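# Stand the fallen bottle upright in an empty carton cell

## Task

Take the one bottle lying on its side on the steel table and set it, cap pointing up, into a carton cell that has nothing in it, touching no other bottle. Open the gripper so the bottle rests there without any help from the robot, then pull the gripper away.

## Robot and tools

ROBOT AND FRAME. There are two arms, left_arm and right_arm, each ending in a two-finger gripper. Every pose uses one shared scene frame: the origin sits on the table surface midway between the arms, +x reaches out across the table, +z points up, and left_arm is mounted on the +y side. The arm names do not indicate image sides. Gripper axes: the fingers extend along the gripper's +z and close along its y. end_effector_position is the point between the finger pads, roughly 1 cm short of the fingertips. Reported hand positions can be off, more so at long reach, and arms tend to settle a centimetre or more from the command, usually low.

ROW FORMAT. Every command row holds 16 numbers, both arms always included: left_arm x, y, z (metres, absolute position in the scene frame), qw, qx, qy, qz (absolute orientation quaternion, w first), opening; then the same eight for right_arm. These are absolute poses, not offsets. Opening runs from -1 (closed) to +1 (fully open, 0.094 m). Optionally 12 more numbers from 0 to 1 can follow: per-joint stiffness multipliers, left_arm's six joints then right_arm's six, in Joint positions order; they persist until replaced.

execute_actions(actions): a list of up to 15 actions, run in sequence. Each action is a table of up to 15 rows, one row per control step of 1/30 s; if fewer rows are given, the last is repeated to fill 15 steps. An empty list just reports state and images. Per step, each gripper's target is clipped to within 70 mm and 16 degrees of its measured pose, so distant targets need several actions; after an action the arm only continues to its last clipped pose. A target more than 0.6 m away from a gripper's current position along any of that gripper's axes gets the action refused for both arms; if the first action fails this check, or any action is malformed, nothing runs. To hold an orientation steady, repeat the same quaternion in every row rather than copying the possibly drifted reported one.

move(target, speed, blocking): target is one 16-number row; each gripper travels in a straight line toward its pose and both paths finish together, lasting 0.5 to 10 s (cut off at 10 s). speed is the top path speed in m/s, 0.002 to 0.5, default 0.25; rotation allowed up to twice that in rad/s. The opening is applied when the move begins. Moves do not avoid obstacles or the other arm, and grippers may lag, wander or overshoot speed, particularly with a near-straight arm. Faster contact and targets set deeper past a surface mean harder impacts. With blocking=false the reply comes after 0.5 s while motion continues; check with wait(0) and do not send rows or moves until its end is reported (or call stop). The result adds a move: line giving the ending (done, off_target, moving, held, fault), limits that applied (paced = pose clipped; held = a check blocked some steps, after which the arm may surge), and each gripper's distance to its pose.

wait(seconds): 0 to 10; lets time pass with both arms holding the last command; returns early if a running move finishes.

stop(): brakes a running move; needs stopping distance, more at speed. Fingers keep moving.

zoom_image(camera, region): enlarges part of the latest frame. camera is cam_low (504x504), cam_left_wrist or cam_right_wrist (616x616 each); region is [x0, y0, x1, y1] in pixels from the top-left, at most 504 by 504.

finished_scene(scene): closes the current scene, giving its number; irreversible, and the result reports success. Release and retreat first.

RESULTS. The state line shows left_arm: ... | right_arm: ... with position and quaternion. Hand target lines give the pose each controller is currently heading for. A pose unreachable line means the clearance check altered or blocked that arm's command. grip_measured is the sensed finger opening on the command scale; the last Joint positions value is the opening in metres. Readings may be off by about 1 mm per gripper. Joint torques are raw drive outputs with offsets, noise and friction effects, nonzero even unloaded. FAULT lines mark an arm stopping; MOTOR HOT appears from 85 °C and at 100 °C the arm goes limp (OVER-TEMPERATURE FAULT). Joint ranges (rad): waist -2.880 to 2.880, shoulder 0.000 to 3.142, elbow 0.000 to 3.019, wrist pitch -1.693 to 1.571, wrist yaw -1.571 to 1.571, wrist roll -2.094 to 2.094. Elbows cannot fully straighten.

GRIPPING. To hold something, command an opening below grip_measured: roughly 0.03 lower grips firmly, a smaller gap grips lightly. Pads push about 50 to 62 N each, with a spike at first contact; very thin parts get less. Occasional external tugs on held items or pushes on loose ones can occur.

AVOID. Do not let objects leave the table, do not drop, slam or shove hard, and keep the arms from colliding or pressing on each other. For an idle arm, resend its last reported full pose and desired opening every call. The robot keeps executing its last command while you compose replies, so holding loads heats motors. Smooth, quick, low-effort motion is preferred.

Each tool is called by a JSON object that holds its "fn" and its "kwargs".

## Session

{"fn": "execute_actions", "kwargs": {"actions": []}}

Scene clock: 0.00 s.
left_arm: end_effector_position=(+0.4025, +0.8124, +0.2151) grip_measured=+1.000 end_effector_quat_wxyz=(-0.333, +0.884, -0.320, -0.070) | right_arm: end_effector_position=(+0.3525, -0.3560, +0.1173) grip_measured=+1.000 end_effector_quat_wxyz=(-0.028, +0.485, +0.874, -0.031)
Joint positions: left_arm=[ 0.601  1.792  1.59  -0.774 -0.38  -1.52   0.094] | right_arm=[ 0.078  1.275  0.87  -1.243  0.03   0.969  0.094]
Joint velocities: left_arm=[ 0.005 -0.005 -0.007 -0.002 -0.037 -0.11   0.   ] | right_arm=[-0.015  0.005 -0.002 -0.002 -0.037 -0.081  0.   ]
Joint torques (N m, as the arm reports them, + toward a larger angle): no reading
Hand target (left_arm): +0.407, +0.817, +0.218; -0.337, +0.883, -0.318, -0.067
Hand target (right_arm): +0.359, -0.356, +0.122; -0.021, +0.485, +0.874, -0.027
Joint stiffness scale: left_arm=[1. 1. 1. 1. 1. 1.] | right_arm=[1. 1. 1. 1. 1. 1.]

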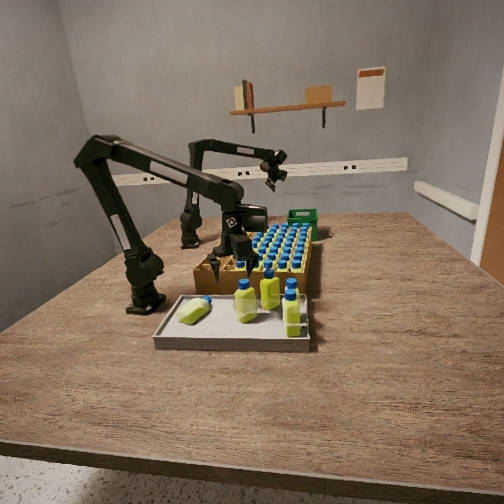

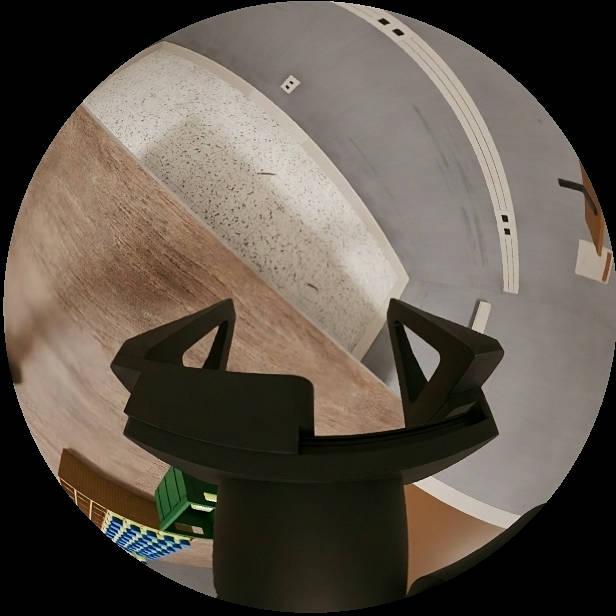

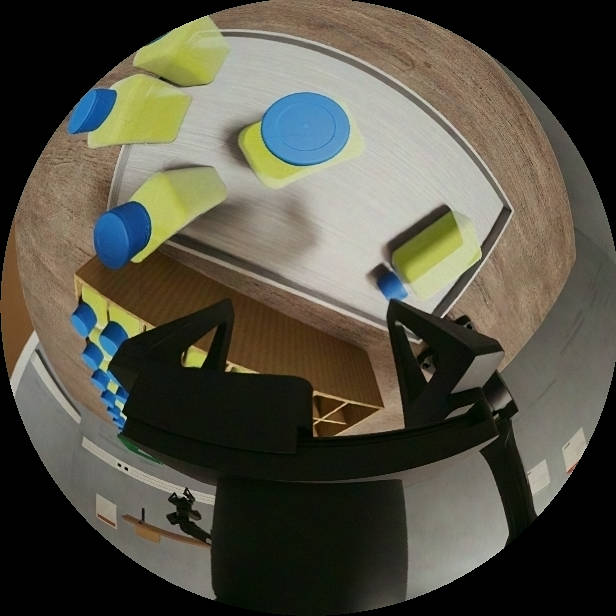

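{"fn": "move", "kwargs": {"target": [0.4025,0.8124,0.2151,-0.333,0.884,-0.32,-0.07,1,0.30,-0.38,0.2,0,0,1,0,1], "speed": 0.4}}

{"fn": "move", "kwargs": {"target": [0.4025,0.8124,0.2151,-0.333,0.884,-0.32,-0.07,1,0.24,-0.45,0.13,0,-0.62,0.78,0,1], "speed": 0.4}}

Scene clock: 5.57 s.
left_arm: end_effector_position=(+0.4025, +0.8124, +0.2151) grip_measured=+1.000 end_effector_quat_wxyz=(-0.333, +0.884, -0.320, -0.070) | right_arm: end_effector_position=(+0.2954, -0.3755, +0.1848) grip_measured=+1.000 end_effector_quat_wxyz=(-0.014, +0.002, +1.000, +0.001)
Joint positions: left_arm=[ 0.601  1.792  1.59  -0.774 -0.38  -1.52   0.094] | right_arm=[-0.028  1.026  0.87  -1.444  0.002 -0.147  0.094]
Joint velocities: left_arm=[ 0.005  0.005 -0.012 -0.007  0.051 -0.081  0.   ] | right_arm=[-0.015 -0.005 -0.002  0.002  0.066 -0.022  0.   ]
Joint torques (N m, as the arm reports them, + toward a larger angle): left_arm=[  1.41 -18.26   9.96   1.07  -0.45   0.06] | right_arm=[-1.8  -4.65 10.01 -0.09 -0.04 -0.23]
Hand target (left_arm): +0.402, +0.812, +0.215; -0.333, +0.884, -0.320, -0.070
Hand target (right_arm): +0.301, -0.380, +0.198; +0.001, -0.000, +1.000, +0.000
Off the commanded pose (left_arm): 0.000 m, 0 deg.
Off the commanded pose (right_arm): 0.017 m, 2 deg.
Joint stiffness scale: left_arm=[1. 1. 1. 1. 1. 1.] | right_arm=[1. 1. 1. 1. 1. 1.]
move: off_target (right_arm)

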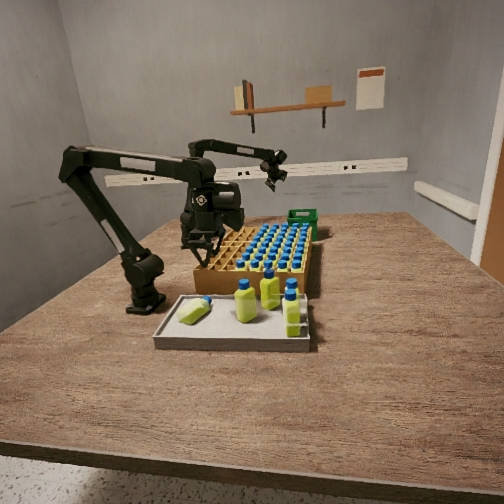

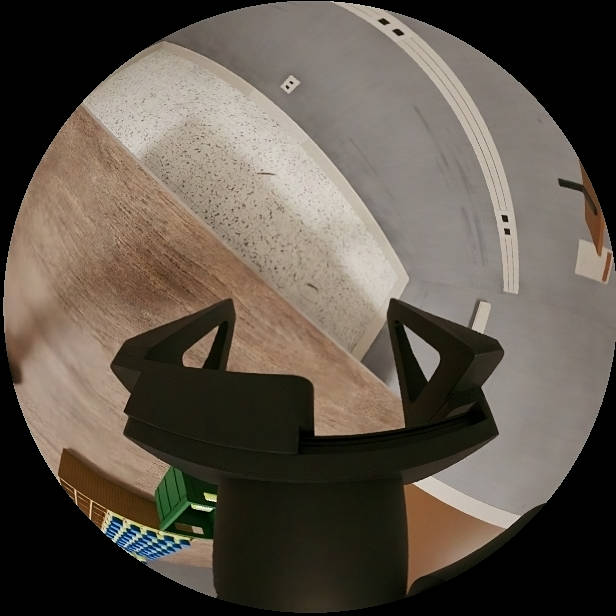

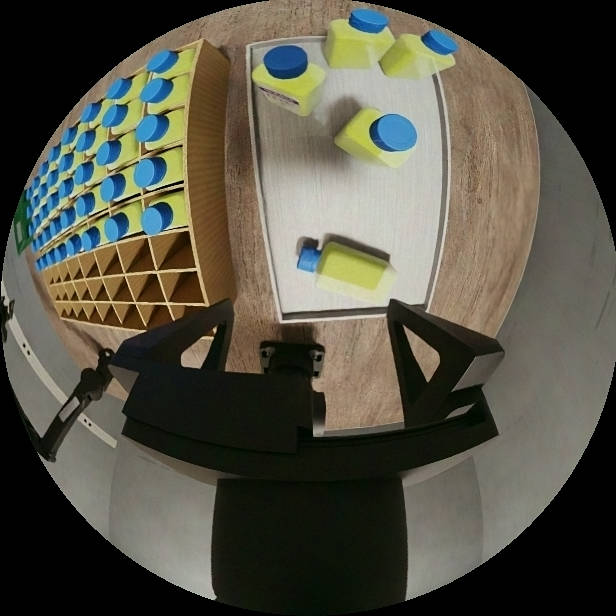

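Scene clock: 8.00 s.
left_arm: end_effector_position=(+0.4025, +0.8124, +0.2151) grip_measured=+1.000 end_effector_quat_wxyz=(-0.333, +0.884, -0.320, -0.070) | right_arm: end_effector_position=(+0.2456, -0.4464, +0.1314) grip_measured=+1.000 end_effector_quat_wxyz=(-0.000, -0.621, +0.784, +0.006)
Joint positions: left_arm=[ 0.601  1.792  1.59  -0.774 -0.38  -1.52   0.094] | right_arm=[-0.378  0.972  0.695 -1.305 -0.004 -1.84   0.094]
Joint velocities: left_arm=[-0.005 -0.005  0.012 -0.007  0.037 -0.007  0.   ] | right_arm=[ 0.015 -0.005 -0.007  0.017  0.051 -0.022  0.   ]
Joint torques (N m, as the arm reports them, + toward a larger angle): left_arm=[  1.07 -17.87   9.85   1.08  -0.45   0.06] | right_arm=[-1.13 -4.24  6.34  0.72 -0.11 -0.19]
Hand target (left_arm): +0.402, +0.812, +0.215; -0.333, +0.884, -0.320, -0.070
Hand target (right_arm): +0.243, -0.448, +0.130; +0.003, -0.622, +0.783, +0.001
Off the commanded pose (left_arm): 0.000 m, 0 deg.
Off the commanded pose (right_arm): 0.007 m, 1 deg.
Joint stiffness scale: left_arm=[1. 1. 1. 1. 1. 1.] | right_arm=[1. 1. 1. 1. 1. 1.]
move: done

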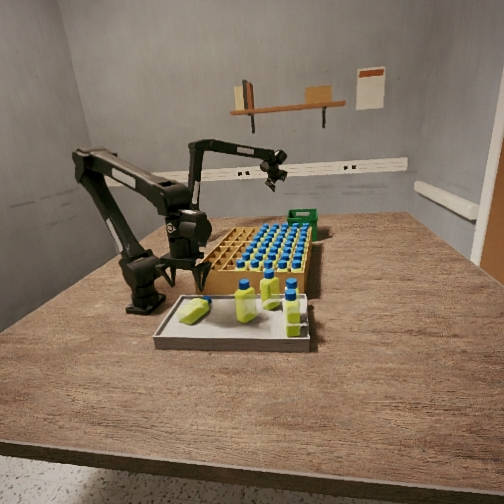

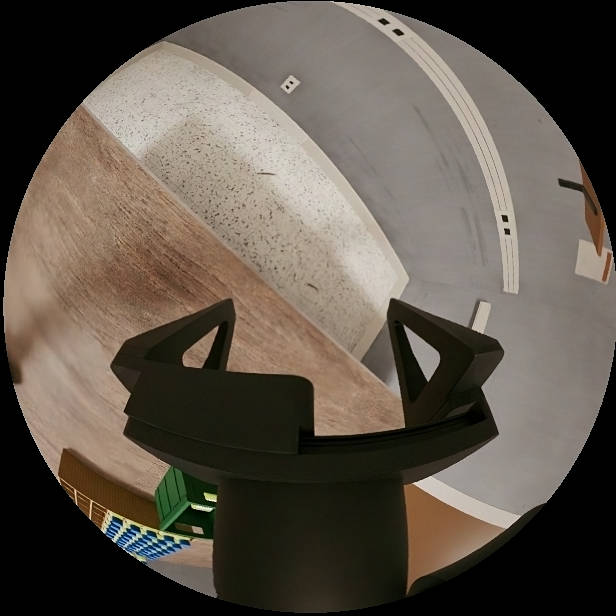

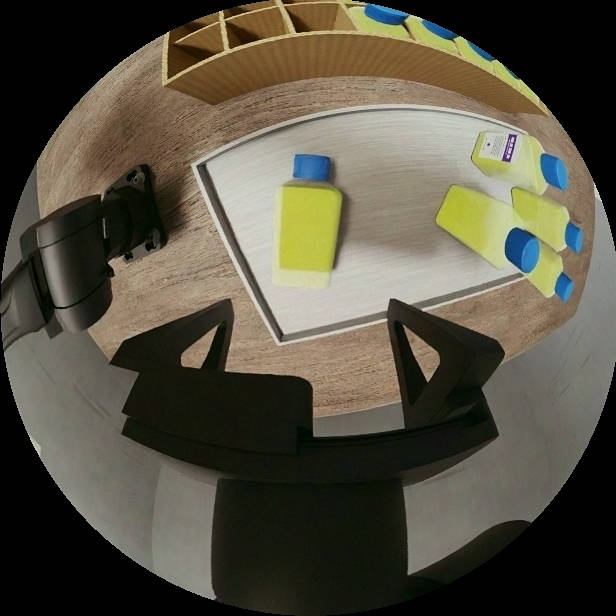

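{"fn": "move", "kwargs": {"target": [0.25,0.6,0.2,-0.2,0.92,-0.33,-0.05,1,0.256,-0.41,0.075,0,-0.588,0.809,0,0.8], "speed": 0.2}}

Scene clock: 13.37 s.
left_arm: end_effector_position=(+0.2493, +0.6036, +0.2004) grip_measured=+1.000 end_effector_quat_wxyz=(-0.209, +0.919, -0.330, -0.049) | right_arm: end_effector_position=(+0.2561, -0.4142, +0.0829) grip_measured=+0.802 end_effector_quat_wxyz=(+0.004, -0.590, +0.807, -0.007)
Joint positions: left_arm=[ 0.566  1.245  1.021 -1.003 -0.267 -1.631  0.094] | right_arm=[-0.226  0.996  0.574 -1.132  0.001 -1.612  0.085]
Joint velocities: left_arm=[-0.005  0.005 -0.007  0.002 -0.007 -0.007  0.   ] | right_arm=[ 0.005  0.015  0.002  0.012 -0.022 -0.037  0.   ]
Joint torques (N m, as the arm reports them, + toward a larger angle): left_arm=[ 0.63 -8.69  9.51 -0.03 -0.23 -0.08] | right_arm=[ 0.16 -1.8   6.07  0.71  0.03  0.13]
Hand target (left_arm): +0.250, +0.599, +0.197; -0.200, +0.921, -0.330, -0.050
Hand target (right_arm): +0.254, -0.411, +0.075; -0.002, -0.588, +0.809, -0.000
Off the commanded pose (left_arm): 0.004 m, 1 deg.
Off the commanded pose (right_arm): 0.009 m, 1 deg.
Joint stiffness scale: left_arm=[1. 1. 1. 1. 1. 1.] | right_arm=[1. 1. 1. 1. 1. 1.]
move: done

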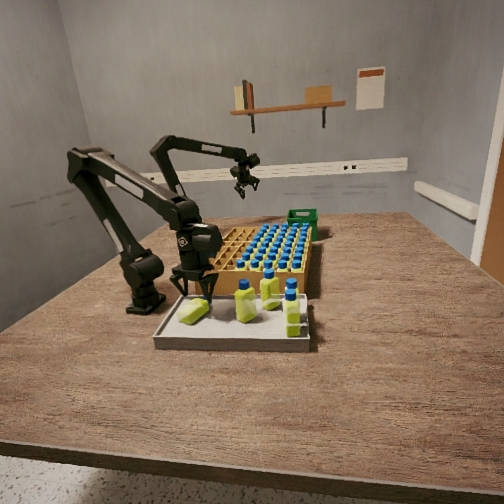

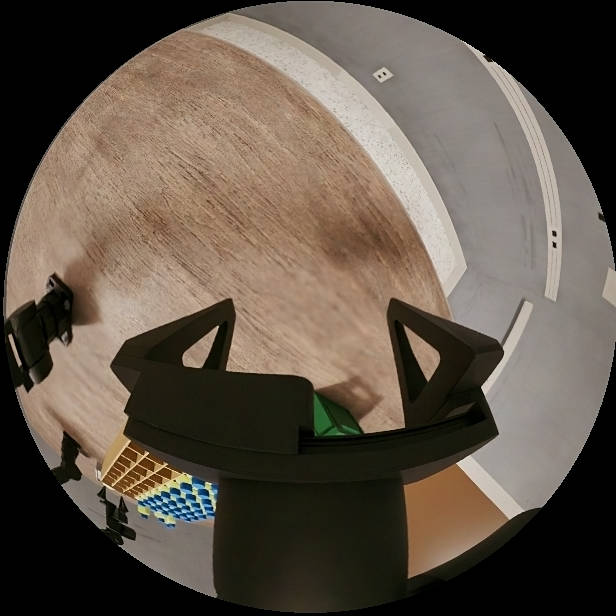

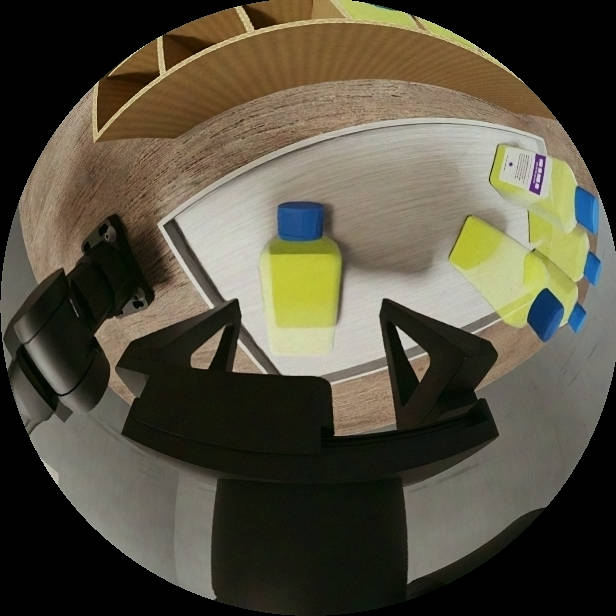

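{"fn": "move", "kwargs": {"target": [0.25,0.6,0.2,-0.2,0.92,-0.33,-0.05,1,0.253,-0.402,0.024,0,-0.588,0.809,0,0.45], "speed": 0.06}}

Scene clock: 18.07 s.
left_arm: end_effector_position=(+0.2481, +0.6025, +0.1998) grip_measured=+1.000 end_effector_quat_wxyz=(-0.205, +0.920, -0.330, -0.051) | right_arm: end_effector_position=(+0.2545, -0.4065, +0.0330) grip_measured=+0.452 end_effector_quat_wxyz=(+0.004, -0.590, +0.807, -0.007)
Joint positions: left_arm=[ 0.566  1.245  1.021 -1.01  -0.267 -1.632  0.094] | right_arm=[-0.196  1.082  0.474 -0.948  0.001 -1.581  0.068]
Joint velocities: left_arm=[ 0.005 -0.005 -0.017 -0.007 -0.037 -0.007  0.   ] | right_arm=[-0.024 -0.015 -0.007 -0.007  0.081 -0.022  0.   ]
Joint torques (N m, as the arm reports them, + toward a larger angle): left_arm=[ 1.13 -7.98 10.07  0.   -0.25 -0.06] | right_arm=[ 0.76 -2.41  5.4   0.91 -0.03  0.24]
Hand target (left_arm): +0.250, +0.600, +0.200; -0.200, +0.921, -0.330, -0.050
Hand target (right_arm): +0.252, -0.402, +0.025; -0.000, -0.588, +0.809, -0.000
Off the commanded pose (left_arm): 0.003 m, 1 deg.
Off the commanded pose (right_arm): 0.010 m, 1 deg.
Joint stiffness scale: left_arm=[1. 1. 1. 1. 1. 1.] | right_arm=[1. 1. 1. 1. 1. 1.]
move: done

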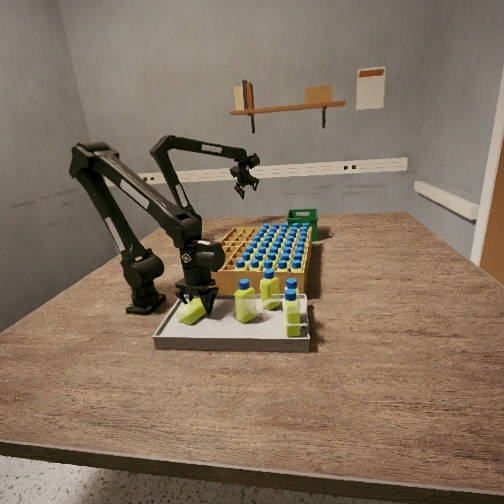

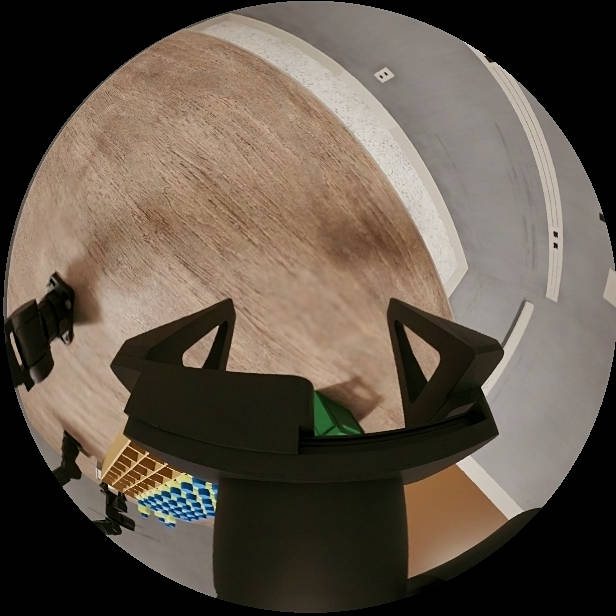

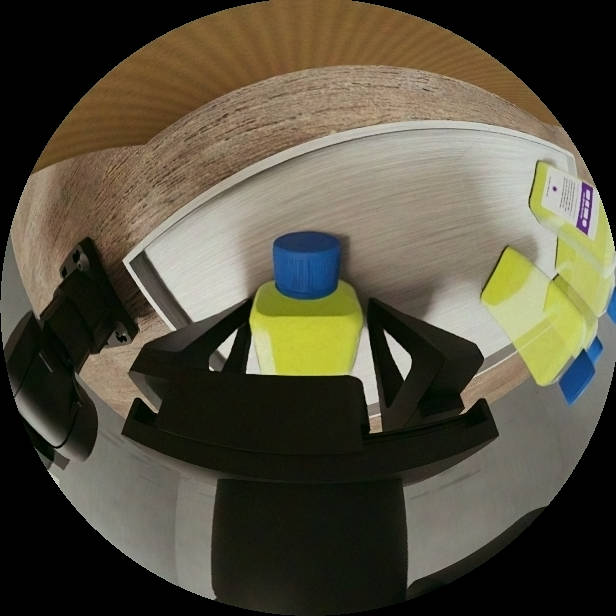

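{"fn": "move", "kwargs": {"target": [0.25,0.6,0.2,-0.2,0.92,-0.33,-0.05,1,0.253,-0.402,0.024,0,-0.588,0.809,0,0]}}

{"fn": "move", "kwargs": {"target": [0.25,0.6,0.2,-0.2,0.92,-0.33,-0.05,1,0.24,-0.44,0.2,0,-0.5,0.866,0,0], "speed": 0.2}}

{"fn": "move", "kwargs": {"target": [0.25,0.6,0.2,-0.2,0.92,-0.33,-0.05,1,0.22,-0.58,0.21,0,0.259,0.966,0,0], "speed": 0.35}}

{"fn": "move", "kwargs": {"target": [0.25,0.6,0.2,-0.2,0.92,-0.33,-0.05,1,0.26,-0.70,0.13,0.627,0.327,0.627,-0.327,0], "speed": 0.3}}

Scene clock: 24.13 s.
left_arm: end_effector_position=(+0.2481, +0.6025, +0.1998) grip_measured=+1.000 end_effector_quat_wxyz=(-0.205, +0.920, -0.330, -0.051) | right_arm: end_effector_position=(+0.2543, -0.4064, +0.0328) grip_measured=+0.098 end_effector_quat_wxyz=(+0.004, -0.589, +0.808, -0.006)
Joint positions: left_arm=[ 0.566  1.245  1.021 -1.01  -0.267 -1.632  0.094] | right_arm=[-0.196  1.082  0.474 -0.949  0.001 -1.58   0.052]
Joint velocities: left_arm=[-0.015 -0.005  0.007 -0.002 -0.051  0.037  0.   ] | right_arm=[-0.015 -0.015 -0.002  0.002 -0.066  0.022  0.001]
Joint torques (N m, as the arm reports them, + toward a larger angle): left_arm=[ 0.84 -8.25 10.15  0.   -0.27 -0.06] | right_arm=[ 0.6  -1.76  5.24  1.24 -0.07  0.19]
Hand target (left_arm): +0.250, +0.600, +0.200; -0.200, +0.921, -0.330, -0.050
Hand target (right_arm): +0.252, -0.402, +0.025; -0.000, -0.588, +0.809, +0.000
Off the commanded pose (left_arm): 0.003 m, 1 deg.
Off the commanded pose (right_arm): 0.010 m, 1 deg.
Joint stiffness scale: left_arm=[1. 1. 1. 1. 1. 1.] | right_arm=[1. 1. 1. 1. 1. 1.]
move: done

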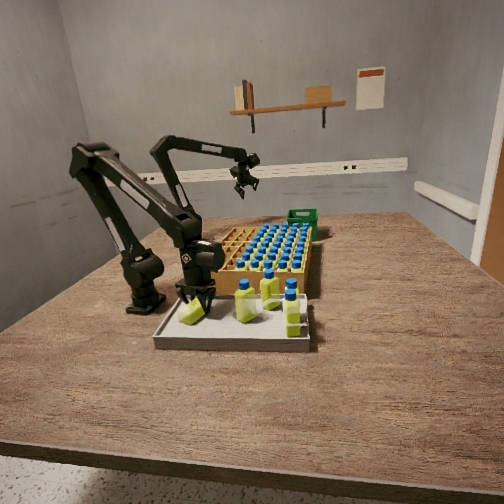

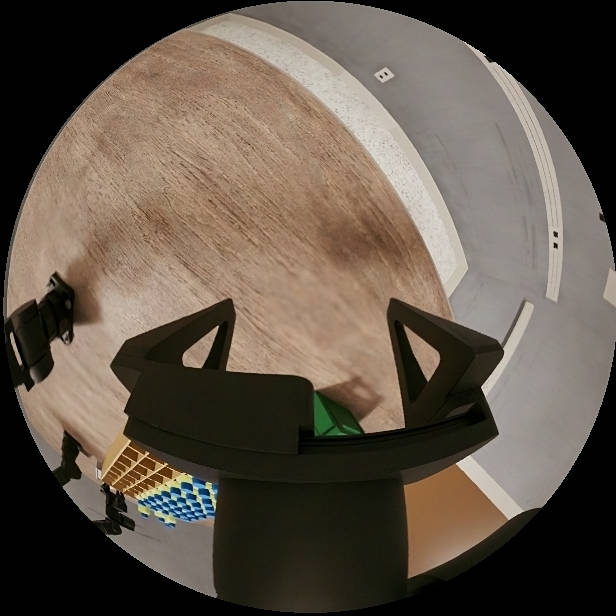

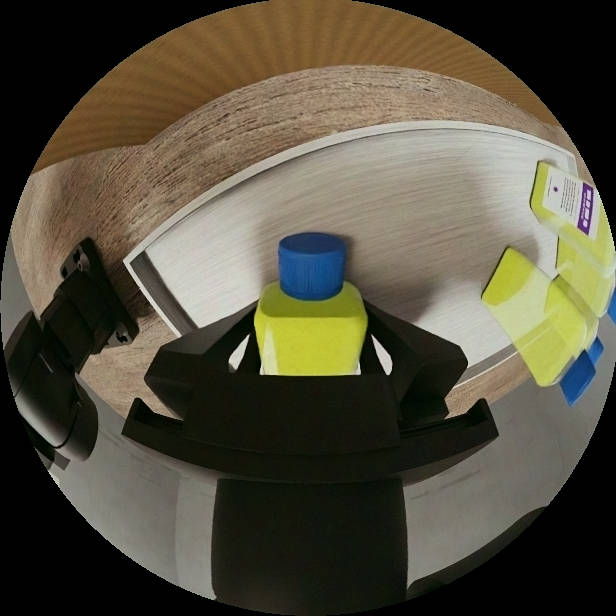

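Scene clock: 25.43 s.
left_arm: end_effector_position=(+0.2481, +0.6025, +0.1998) grip_measured=+1.000 end_effector_quat_wxyz=(-0.205, +0.920, -0.330, -0.051) | right_arm: end_effector_position=(+0.2333, -0.4320, +0.1777) grip_measured=+0.098 end_effector_quat_wxyz=(-0.012, -0.512, +0.858, +0.022)
Joint positions: left_arm=[ 0.566  1.245  1.021 -1.01  -0.267 -1.632  0.094] | right_arm=[-0.345  0.916  0.787 -1.492 -0.002 -1.544  0.052]
Joint velocities: left_arm=[-0.005 -0.015  0.002  0.007 -0.037 -0.007  0.   ] | right_arm=[-0.015 -0.005 -0.002 -0.007 -0.007  0.007 -0.   ]
Joint torques (N m, as the arm reports them, + toward a larger angle): left_arm=[ 0.46 -8.12 10.2  -0.06 -0.25 -0.05] | right_arm=[-1.28 -3.9  11.24 -0.24 -0.02  0.15]
Hand target (left_arm): +0.250, +0.600, +0.200; -0.200, +0.921, -0.330, -0.050
Hand target (right_arm): +0.242, -0.439, +0.199; +0.002, -0.500, +0.866, +0.001
Off the commanded pose (left_arm): 0.003 m, 1 deg.
Off the commanded pose (right_arm): 0.025 m, 3 deg.
Joint stiffness scale: left_arm=[1. 1. 1. 1. 1. 1.] | right_arm=[1. 1. 1. 1. 1. 1.]
move: off_target (right_arm)

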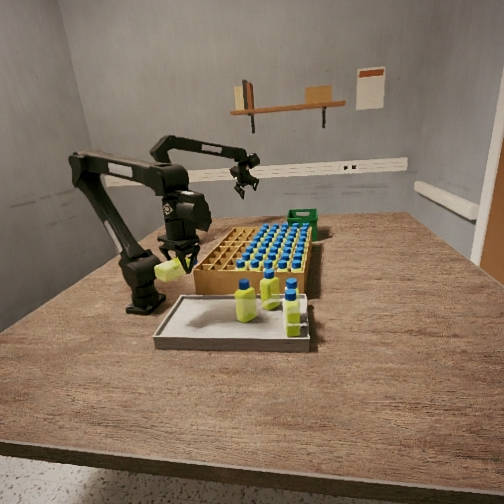

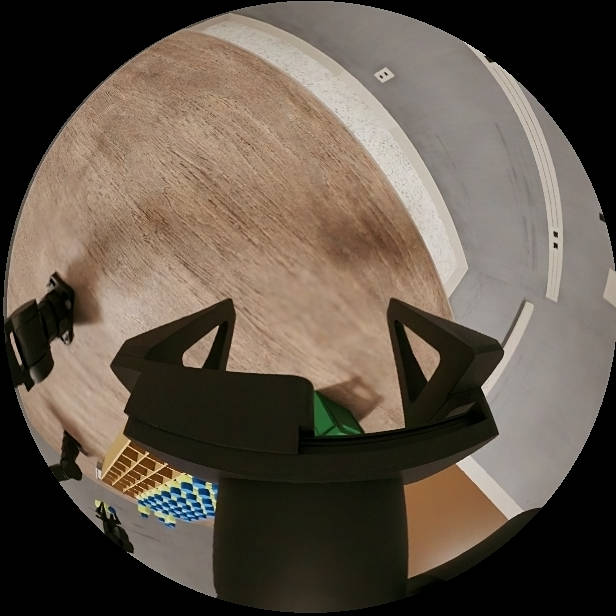

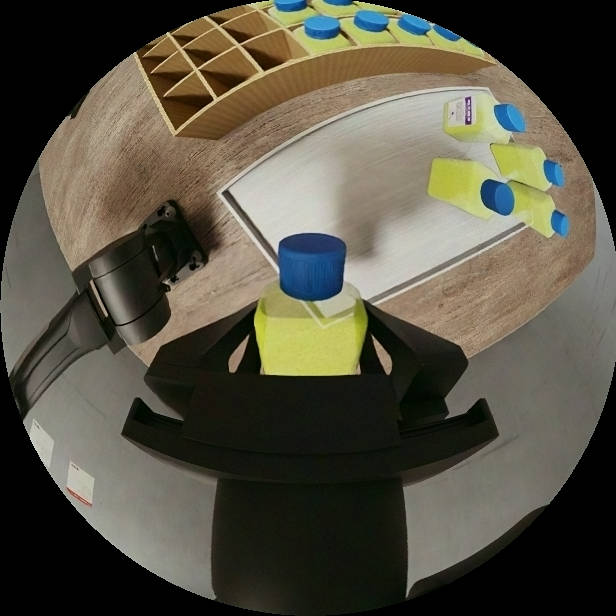

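Scene clock: 28.33 s.
left_arm: end_effector_position=(+0.2481, +0.6025, +0.1998) grip_measured=+1.000 end_effector_quat_wxyz=(-0.205, +0.920, -0.330, -0.051) | right_arm: end_effector_position=(+0.2147, -0.5580, +0.1928) grip_measured=+0.097 end_effector_quat_wxyz=(-0.015, +0.245, +0.969, +0.020)
Joint positions: left_arm=[ 0.566  1.245  1.021 -1.01  -0.267 -1.632  0.094] | right_arm=[-0.798  1.11   0.948 -1.457 -0.012 -0.426  0.052]
Joint velocities: left_arm=[-0.005 -0.015  0.012  0.012  0.022 -0.037  0.   ] | right_arm=[-0.005  0.005  0.007  0.002 -0.007  0.022  0.001]
Joint torques (N m, as the arm reports them, + toward a larger angle): left_arm=[ 0.91 -8.39 10.19  0.03 -0.25 -0.06] | right_arm=[-0.76 -3.83 11.87  0.78  0.16  0.14]
Hand target (left_arm): +0.250, +0.600, +0.200; -0.200, +0.921, -0.330, -0.050
Hand target (right_arm): +0.224, -0.576, +0.210; +0.004, +0.259, +0.966, +0.003
Off the commanded pose (left_arm): 0.003 m, 1 deg.
Off the commanded pose (right_arm): 0.028 m, 3 deg.
Joint stiffness scale: left_arm=[1. 1. 1. 1. 1. 1.] | right_arm=[1. 1. 1. 1. 1. 1.]
move: off_target (right_arm)

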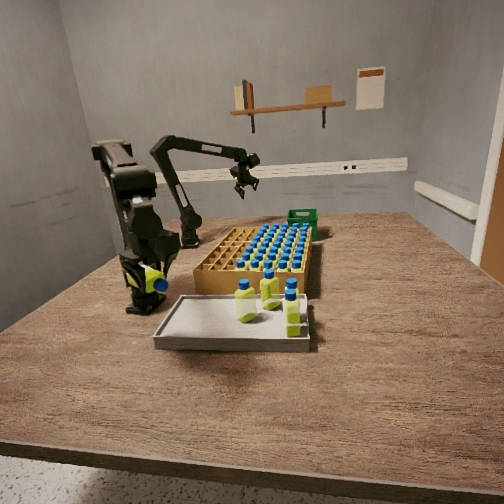

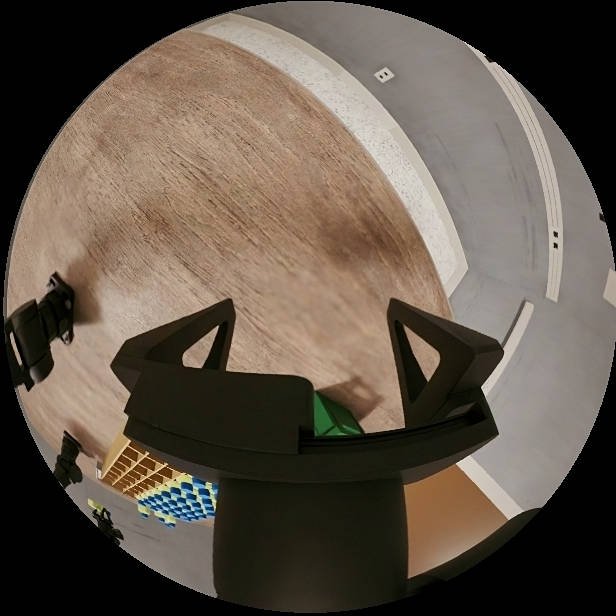

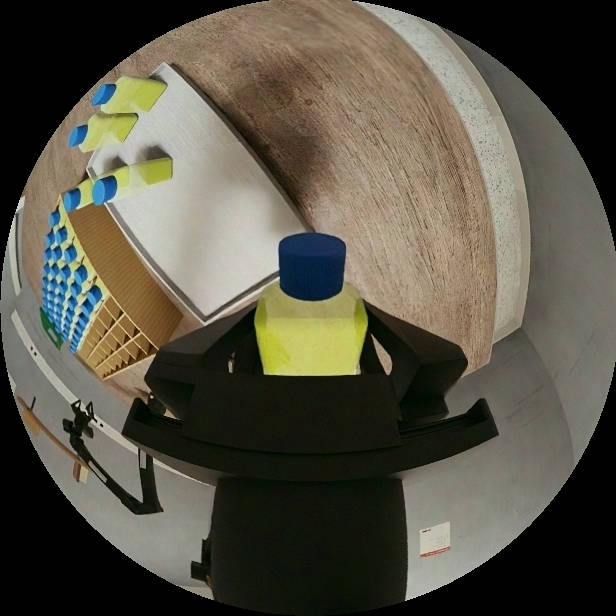

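Scene clock: 31.70 s.
left_arm: end_effector_position=(+0.2481, +0.6025, +0.1998) grip_measured=+1.000 end_effector_quat_wxyz=(-0.205, +0.920, -0.330, -0.051) | right_arm: end_effector_position=(+0.2608, -0.6995, +0.1212) grip_measured=+0.097 end_effector_quat_wxyz=(+0.609, +0.325, +0.640, -0.337)
Joint positions: left_arm=[ 0.566  1.245  1.021 -1.01  -0.267 -1.632  0.094] | right_arm=[-0.948  1.623  0.23   1.361 -0.095 -0.04   0.052]
Joint velocities: left_arm=[-0.005 -0.005  0.007 -0.022 -0.037  0.022  0.   ] | right_arm=[ 0.005 -0.005  0.002 -0.002  0.007 -0.095 -0.001]
Joint torques (N m, as the arm reports them, + toward a larger angle): left_arm=[ 0.87 -7.83 10.07 -0.02 -0.26 -0.05] | right_arm=[ 0.01 -6.8   3.66  2.99  0.19  0.19]
Hand target (left_arm): +0.250, +0.600, +0.200; -0.200, +0.921, -0.330, -0.050
Hand target (right_arm): +0.265, -0.701, +0.129; +0.621, +0.323, +0.629, -0.337
Off the commanded pose (left_arm): 0.003 m, 1 deg.
Off the commanded pose (right_arm): 0.009 m, 3 deg.
Joint stiffness scale: left_arm=[1. 1. 1. 1. 1. 1.] | right_arm=[1. 1. 1. 1. 1. 1.]
move: off_target (right_arm)

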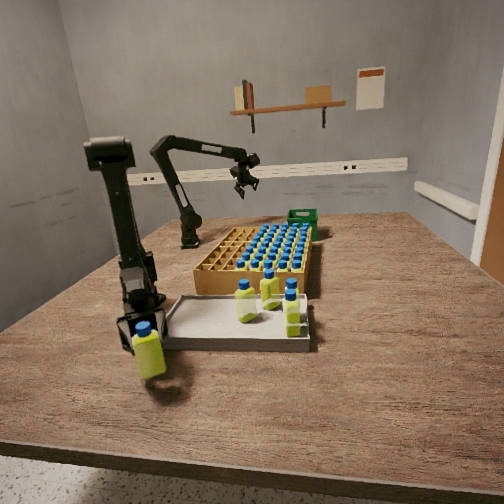

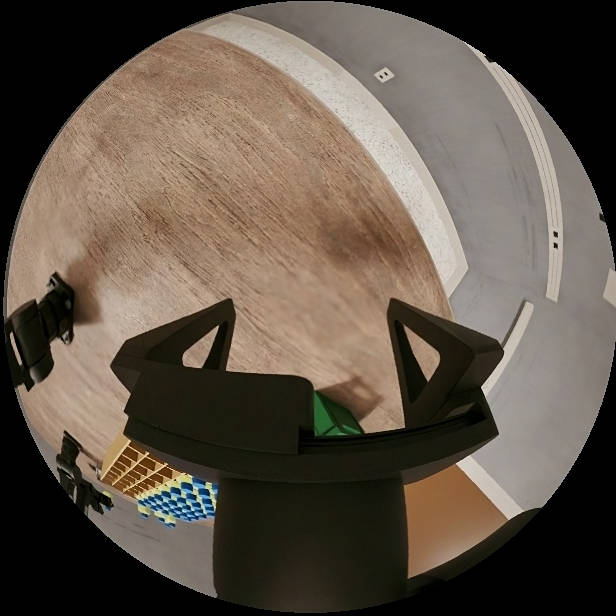

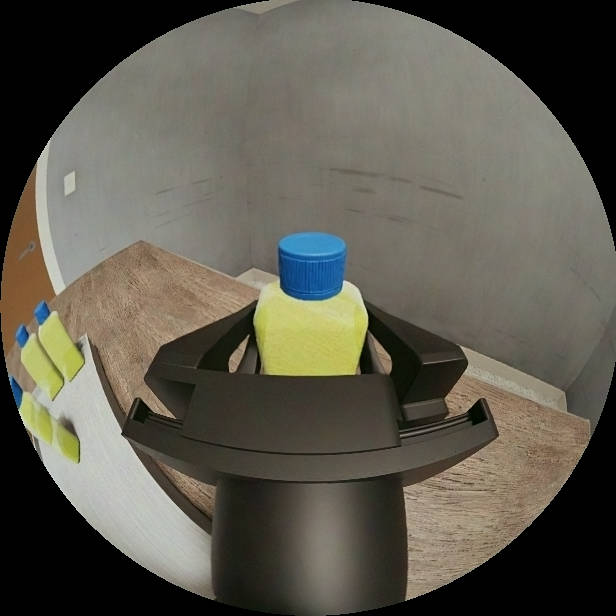

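Pitch is near its limit, so extend outward while lowering.

{"fn": "move", "kwargs": {"target": [0.25,0.6,0.2,-0.2,0.92,-0.33,-0.05,1,0.30,-0.76,0.072,0.627,0.327,0.627,-0.327,0], "speed": 0.05}}

Scene clock: 35.50 s.
left_arm: end_effector_position=(+0.2481, +0.6025, +0.1998) grip_measured=+1.000 end_effector_quat_wxyz=(-0.205, +0.920, -0.330, -0.051) | right_arm: end_effector_position=(+0.2922, -0.7568, +0.0709) grip_measured=+0.097 end_effector_quat_wxyz=(+0.613, +0.331, +0.636, -0.332)
Joint positions: left_arm=[ 0.566  1.245  1.021 -1.01  -0.267 -1.632  0.094] | right_arm=[-0.948  1.94   0.423  1.489 -0.095 -0.018  0.052]
Joint velocities: left_arm=[-0.005  0.005 -0.027 -0.012 -0.037 -0.081  0.   ] | right_arm=[ 0.005 -0.015  0.007  0.017 -0.022  0.022  0.001]
Joint torques (N m, as the arm reports them, + toward a larger angle): left_arm=[ 0.71 -8.15 10.12 -0.01 -0.24 -0.04] | right_arm=[ 1.29 -8.33  3.4   2.93 -0.07  0.21]
Hand target (left_arm): +0.250, +0.600, +0.200; -0.200, +0.921, -0.330, -0.050
Hand target (right_arm): +0.301, -0.760, +0.073; +0.627, +0.327, +0.627, -0.327
Off the commanded pose (left_arm): 0.003 m, 1 deg.
Off the commanded pose (right_arm): 0.009 m, 2 deg.
Joint stiffness scale: left_arm=[1. 1. 1. 1. 1. 1.] | right_arm=[1. 1. 1. 1. 1. 1.]
move: done

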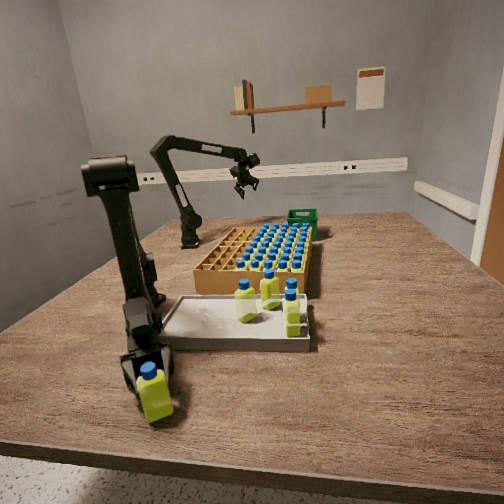

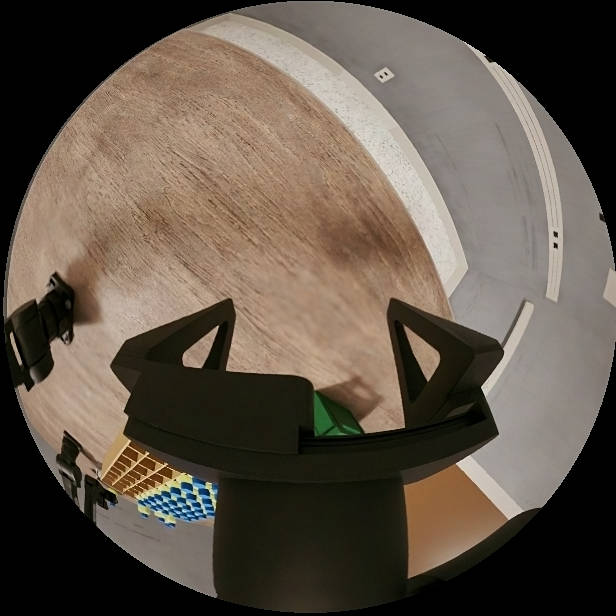

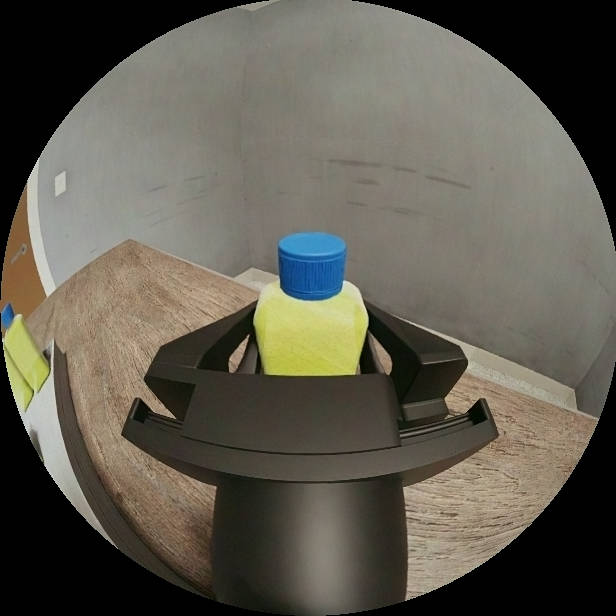

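No contact yet.

{"fn": "move", "kwargs": {"target": [0.25,0.6,0.2,-0.2,0.92,-0.33,-0.05,1,0.30,-0.76,0.052,0.627,0.327,0.627,-0.327,0], "speed": 0.03}}

{"fn": "zoom_image", "kwargs": {"camera": "cam_low", "region": [80,300,230,450]}}

Scene clock: 38.43 s.
left_arm: end_effector_position=(+0.2481, +0.6025, +0.1998) grip_measured=+1.000 end_effector_quat_wxyz=(-0.205, +0.920, -0.330, -0.051) | right_arm: end_effector_position=(+0.2919, -0.7560, +0.0703) grip_measured=+0.097 end_effector_quat_wxyz=(+0.622, +0.325, +0.627, -0.337)
Joint positions: left_arm=[ 0.566  1.245  1.021 -1.01  -0.267 -1.632  0.094] | right_arm=[-0.948  1.974  0.426  1.55  -0.096 -0.017  0.052]
Joint velocities: left_arm=[-0.005 -0.024 -0.007 -0.007 -0.007  0.022  0.   ] | right_arm=[ 0.015  0.015  0.017  0.012 -0.066  0.066 -0.   ]
Joint torques (N m, as the arm reports them, + toward a larger angle): left_arm=[ 0.31 -8.47 10.16 -0.15 -0.26 -0.04] | right_arm=[ 0.74 -5.84  3.68  2.01 -0.1   0.15]
Hand target (left_arm): +0.250, +0.600, +0.200; -0.200, +0.921, -0.330, -0.050
Hand target (right_arm): +0.300, -0.759, +0.053; +0.621, +0.330, +0.633, -0.324
Off the commanded pose (left_arm): 0.003 m, 1 deg.
Off the commanded pose (right_arm): 0.020 m, 1 deg.
Joint stiffness scale: left_arm=[1. 1. 1. 1. 1. 1.] | right_arm=[1. 1. 1. 1. 1. 1.]
joint sent to its limit (right arm) — the command would take joint 4 (wrist pitch) past its upper limit, so that joint was sent only as far as its limit.
move: off_target (right_arm)

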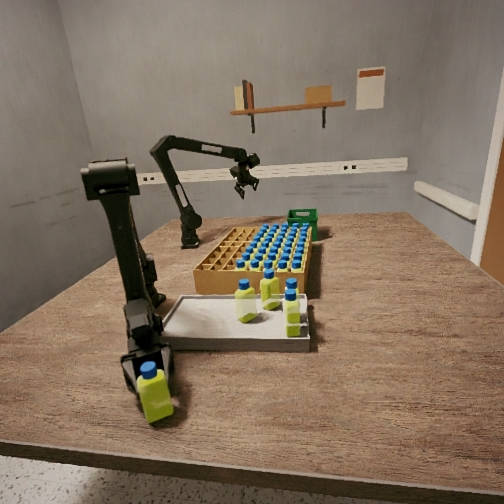

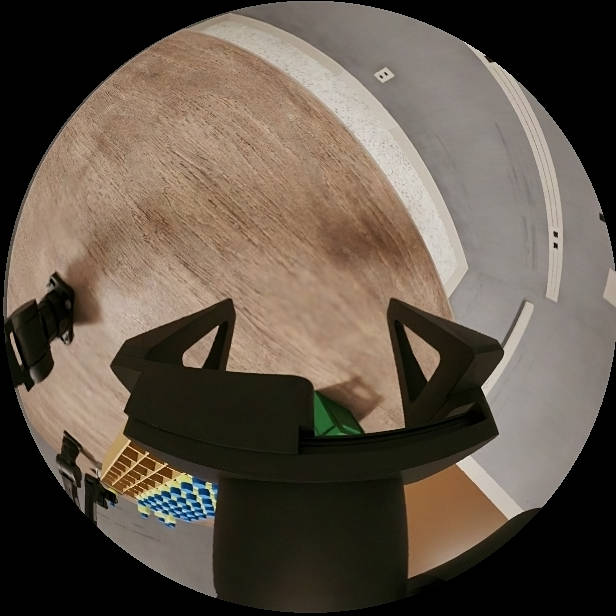

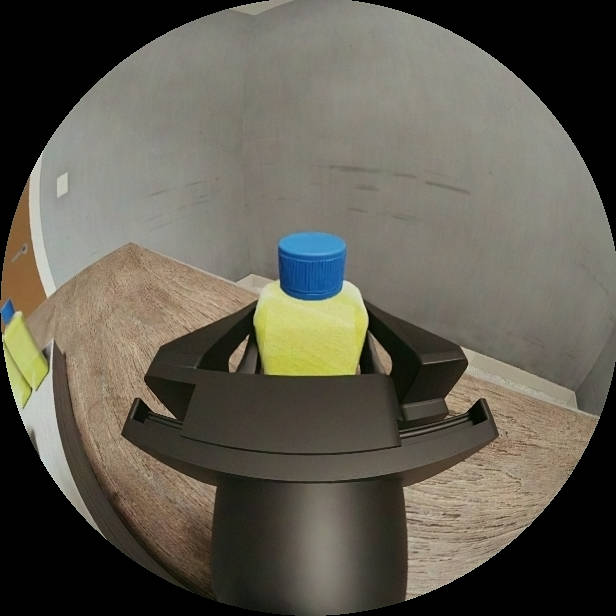

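Region (80, 300, 230, 450) of cam_low's 504x504 image, scaled by 3.360, with more detail than that image has.

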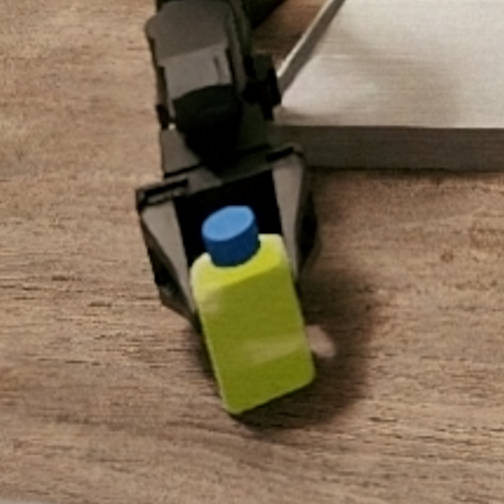

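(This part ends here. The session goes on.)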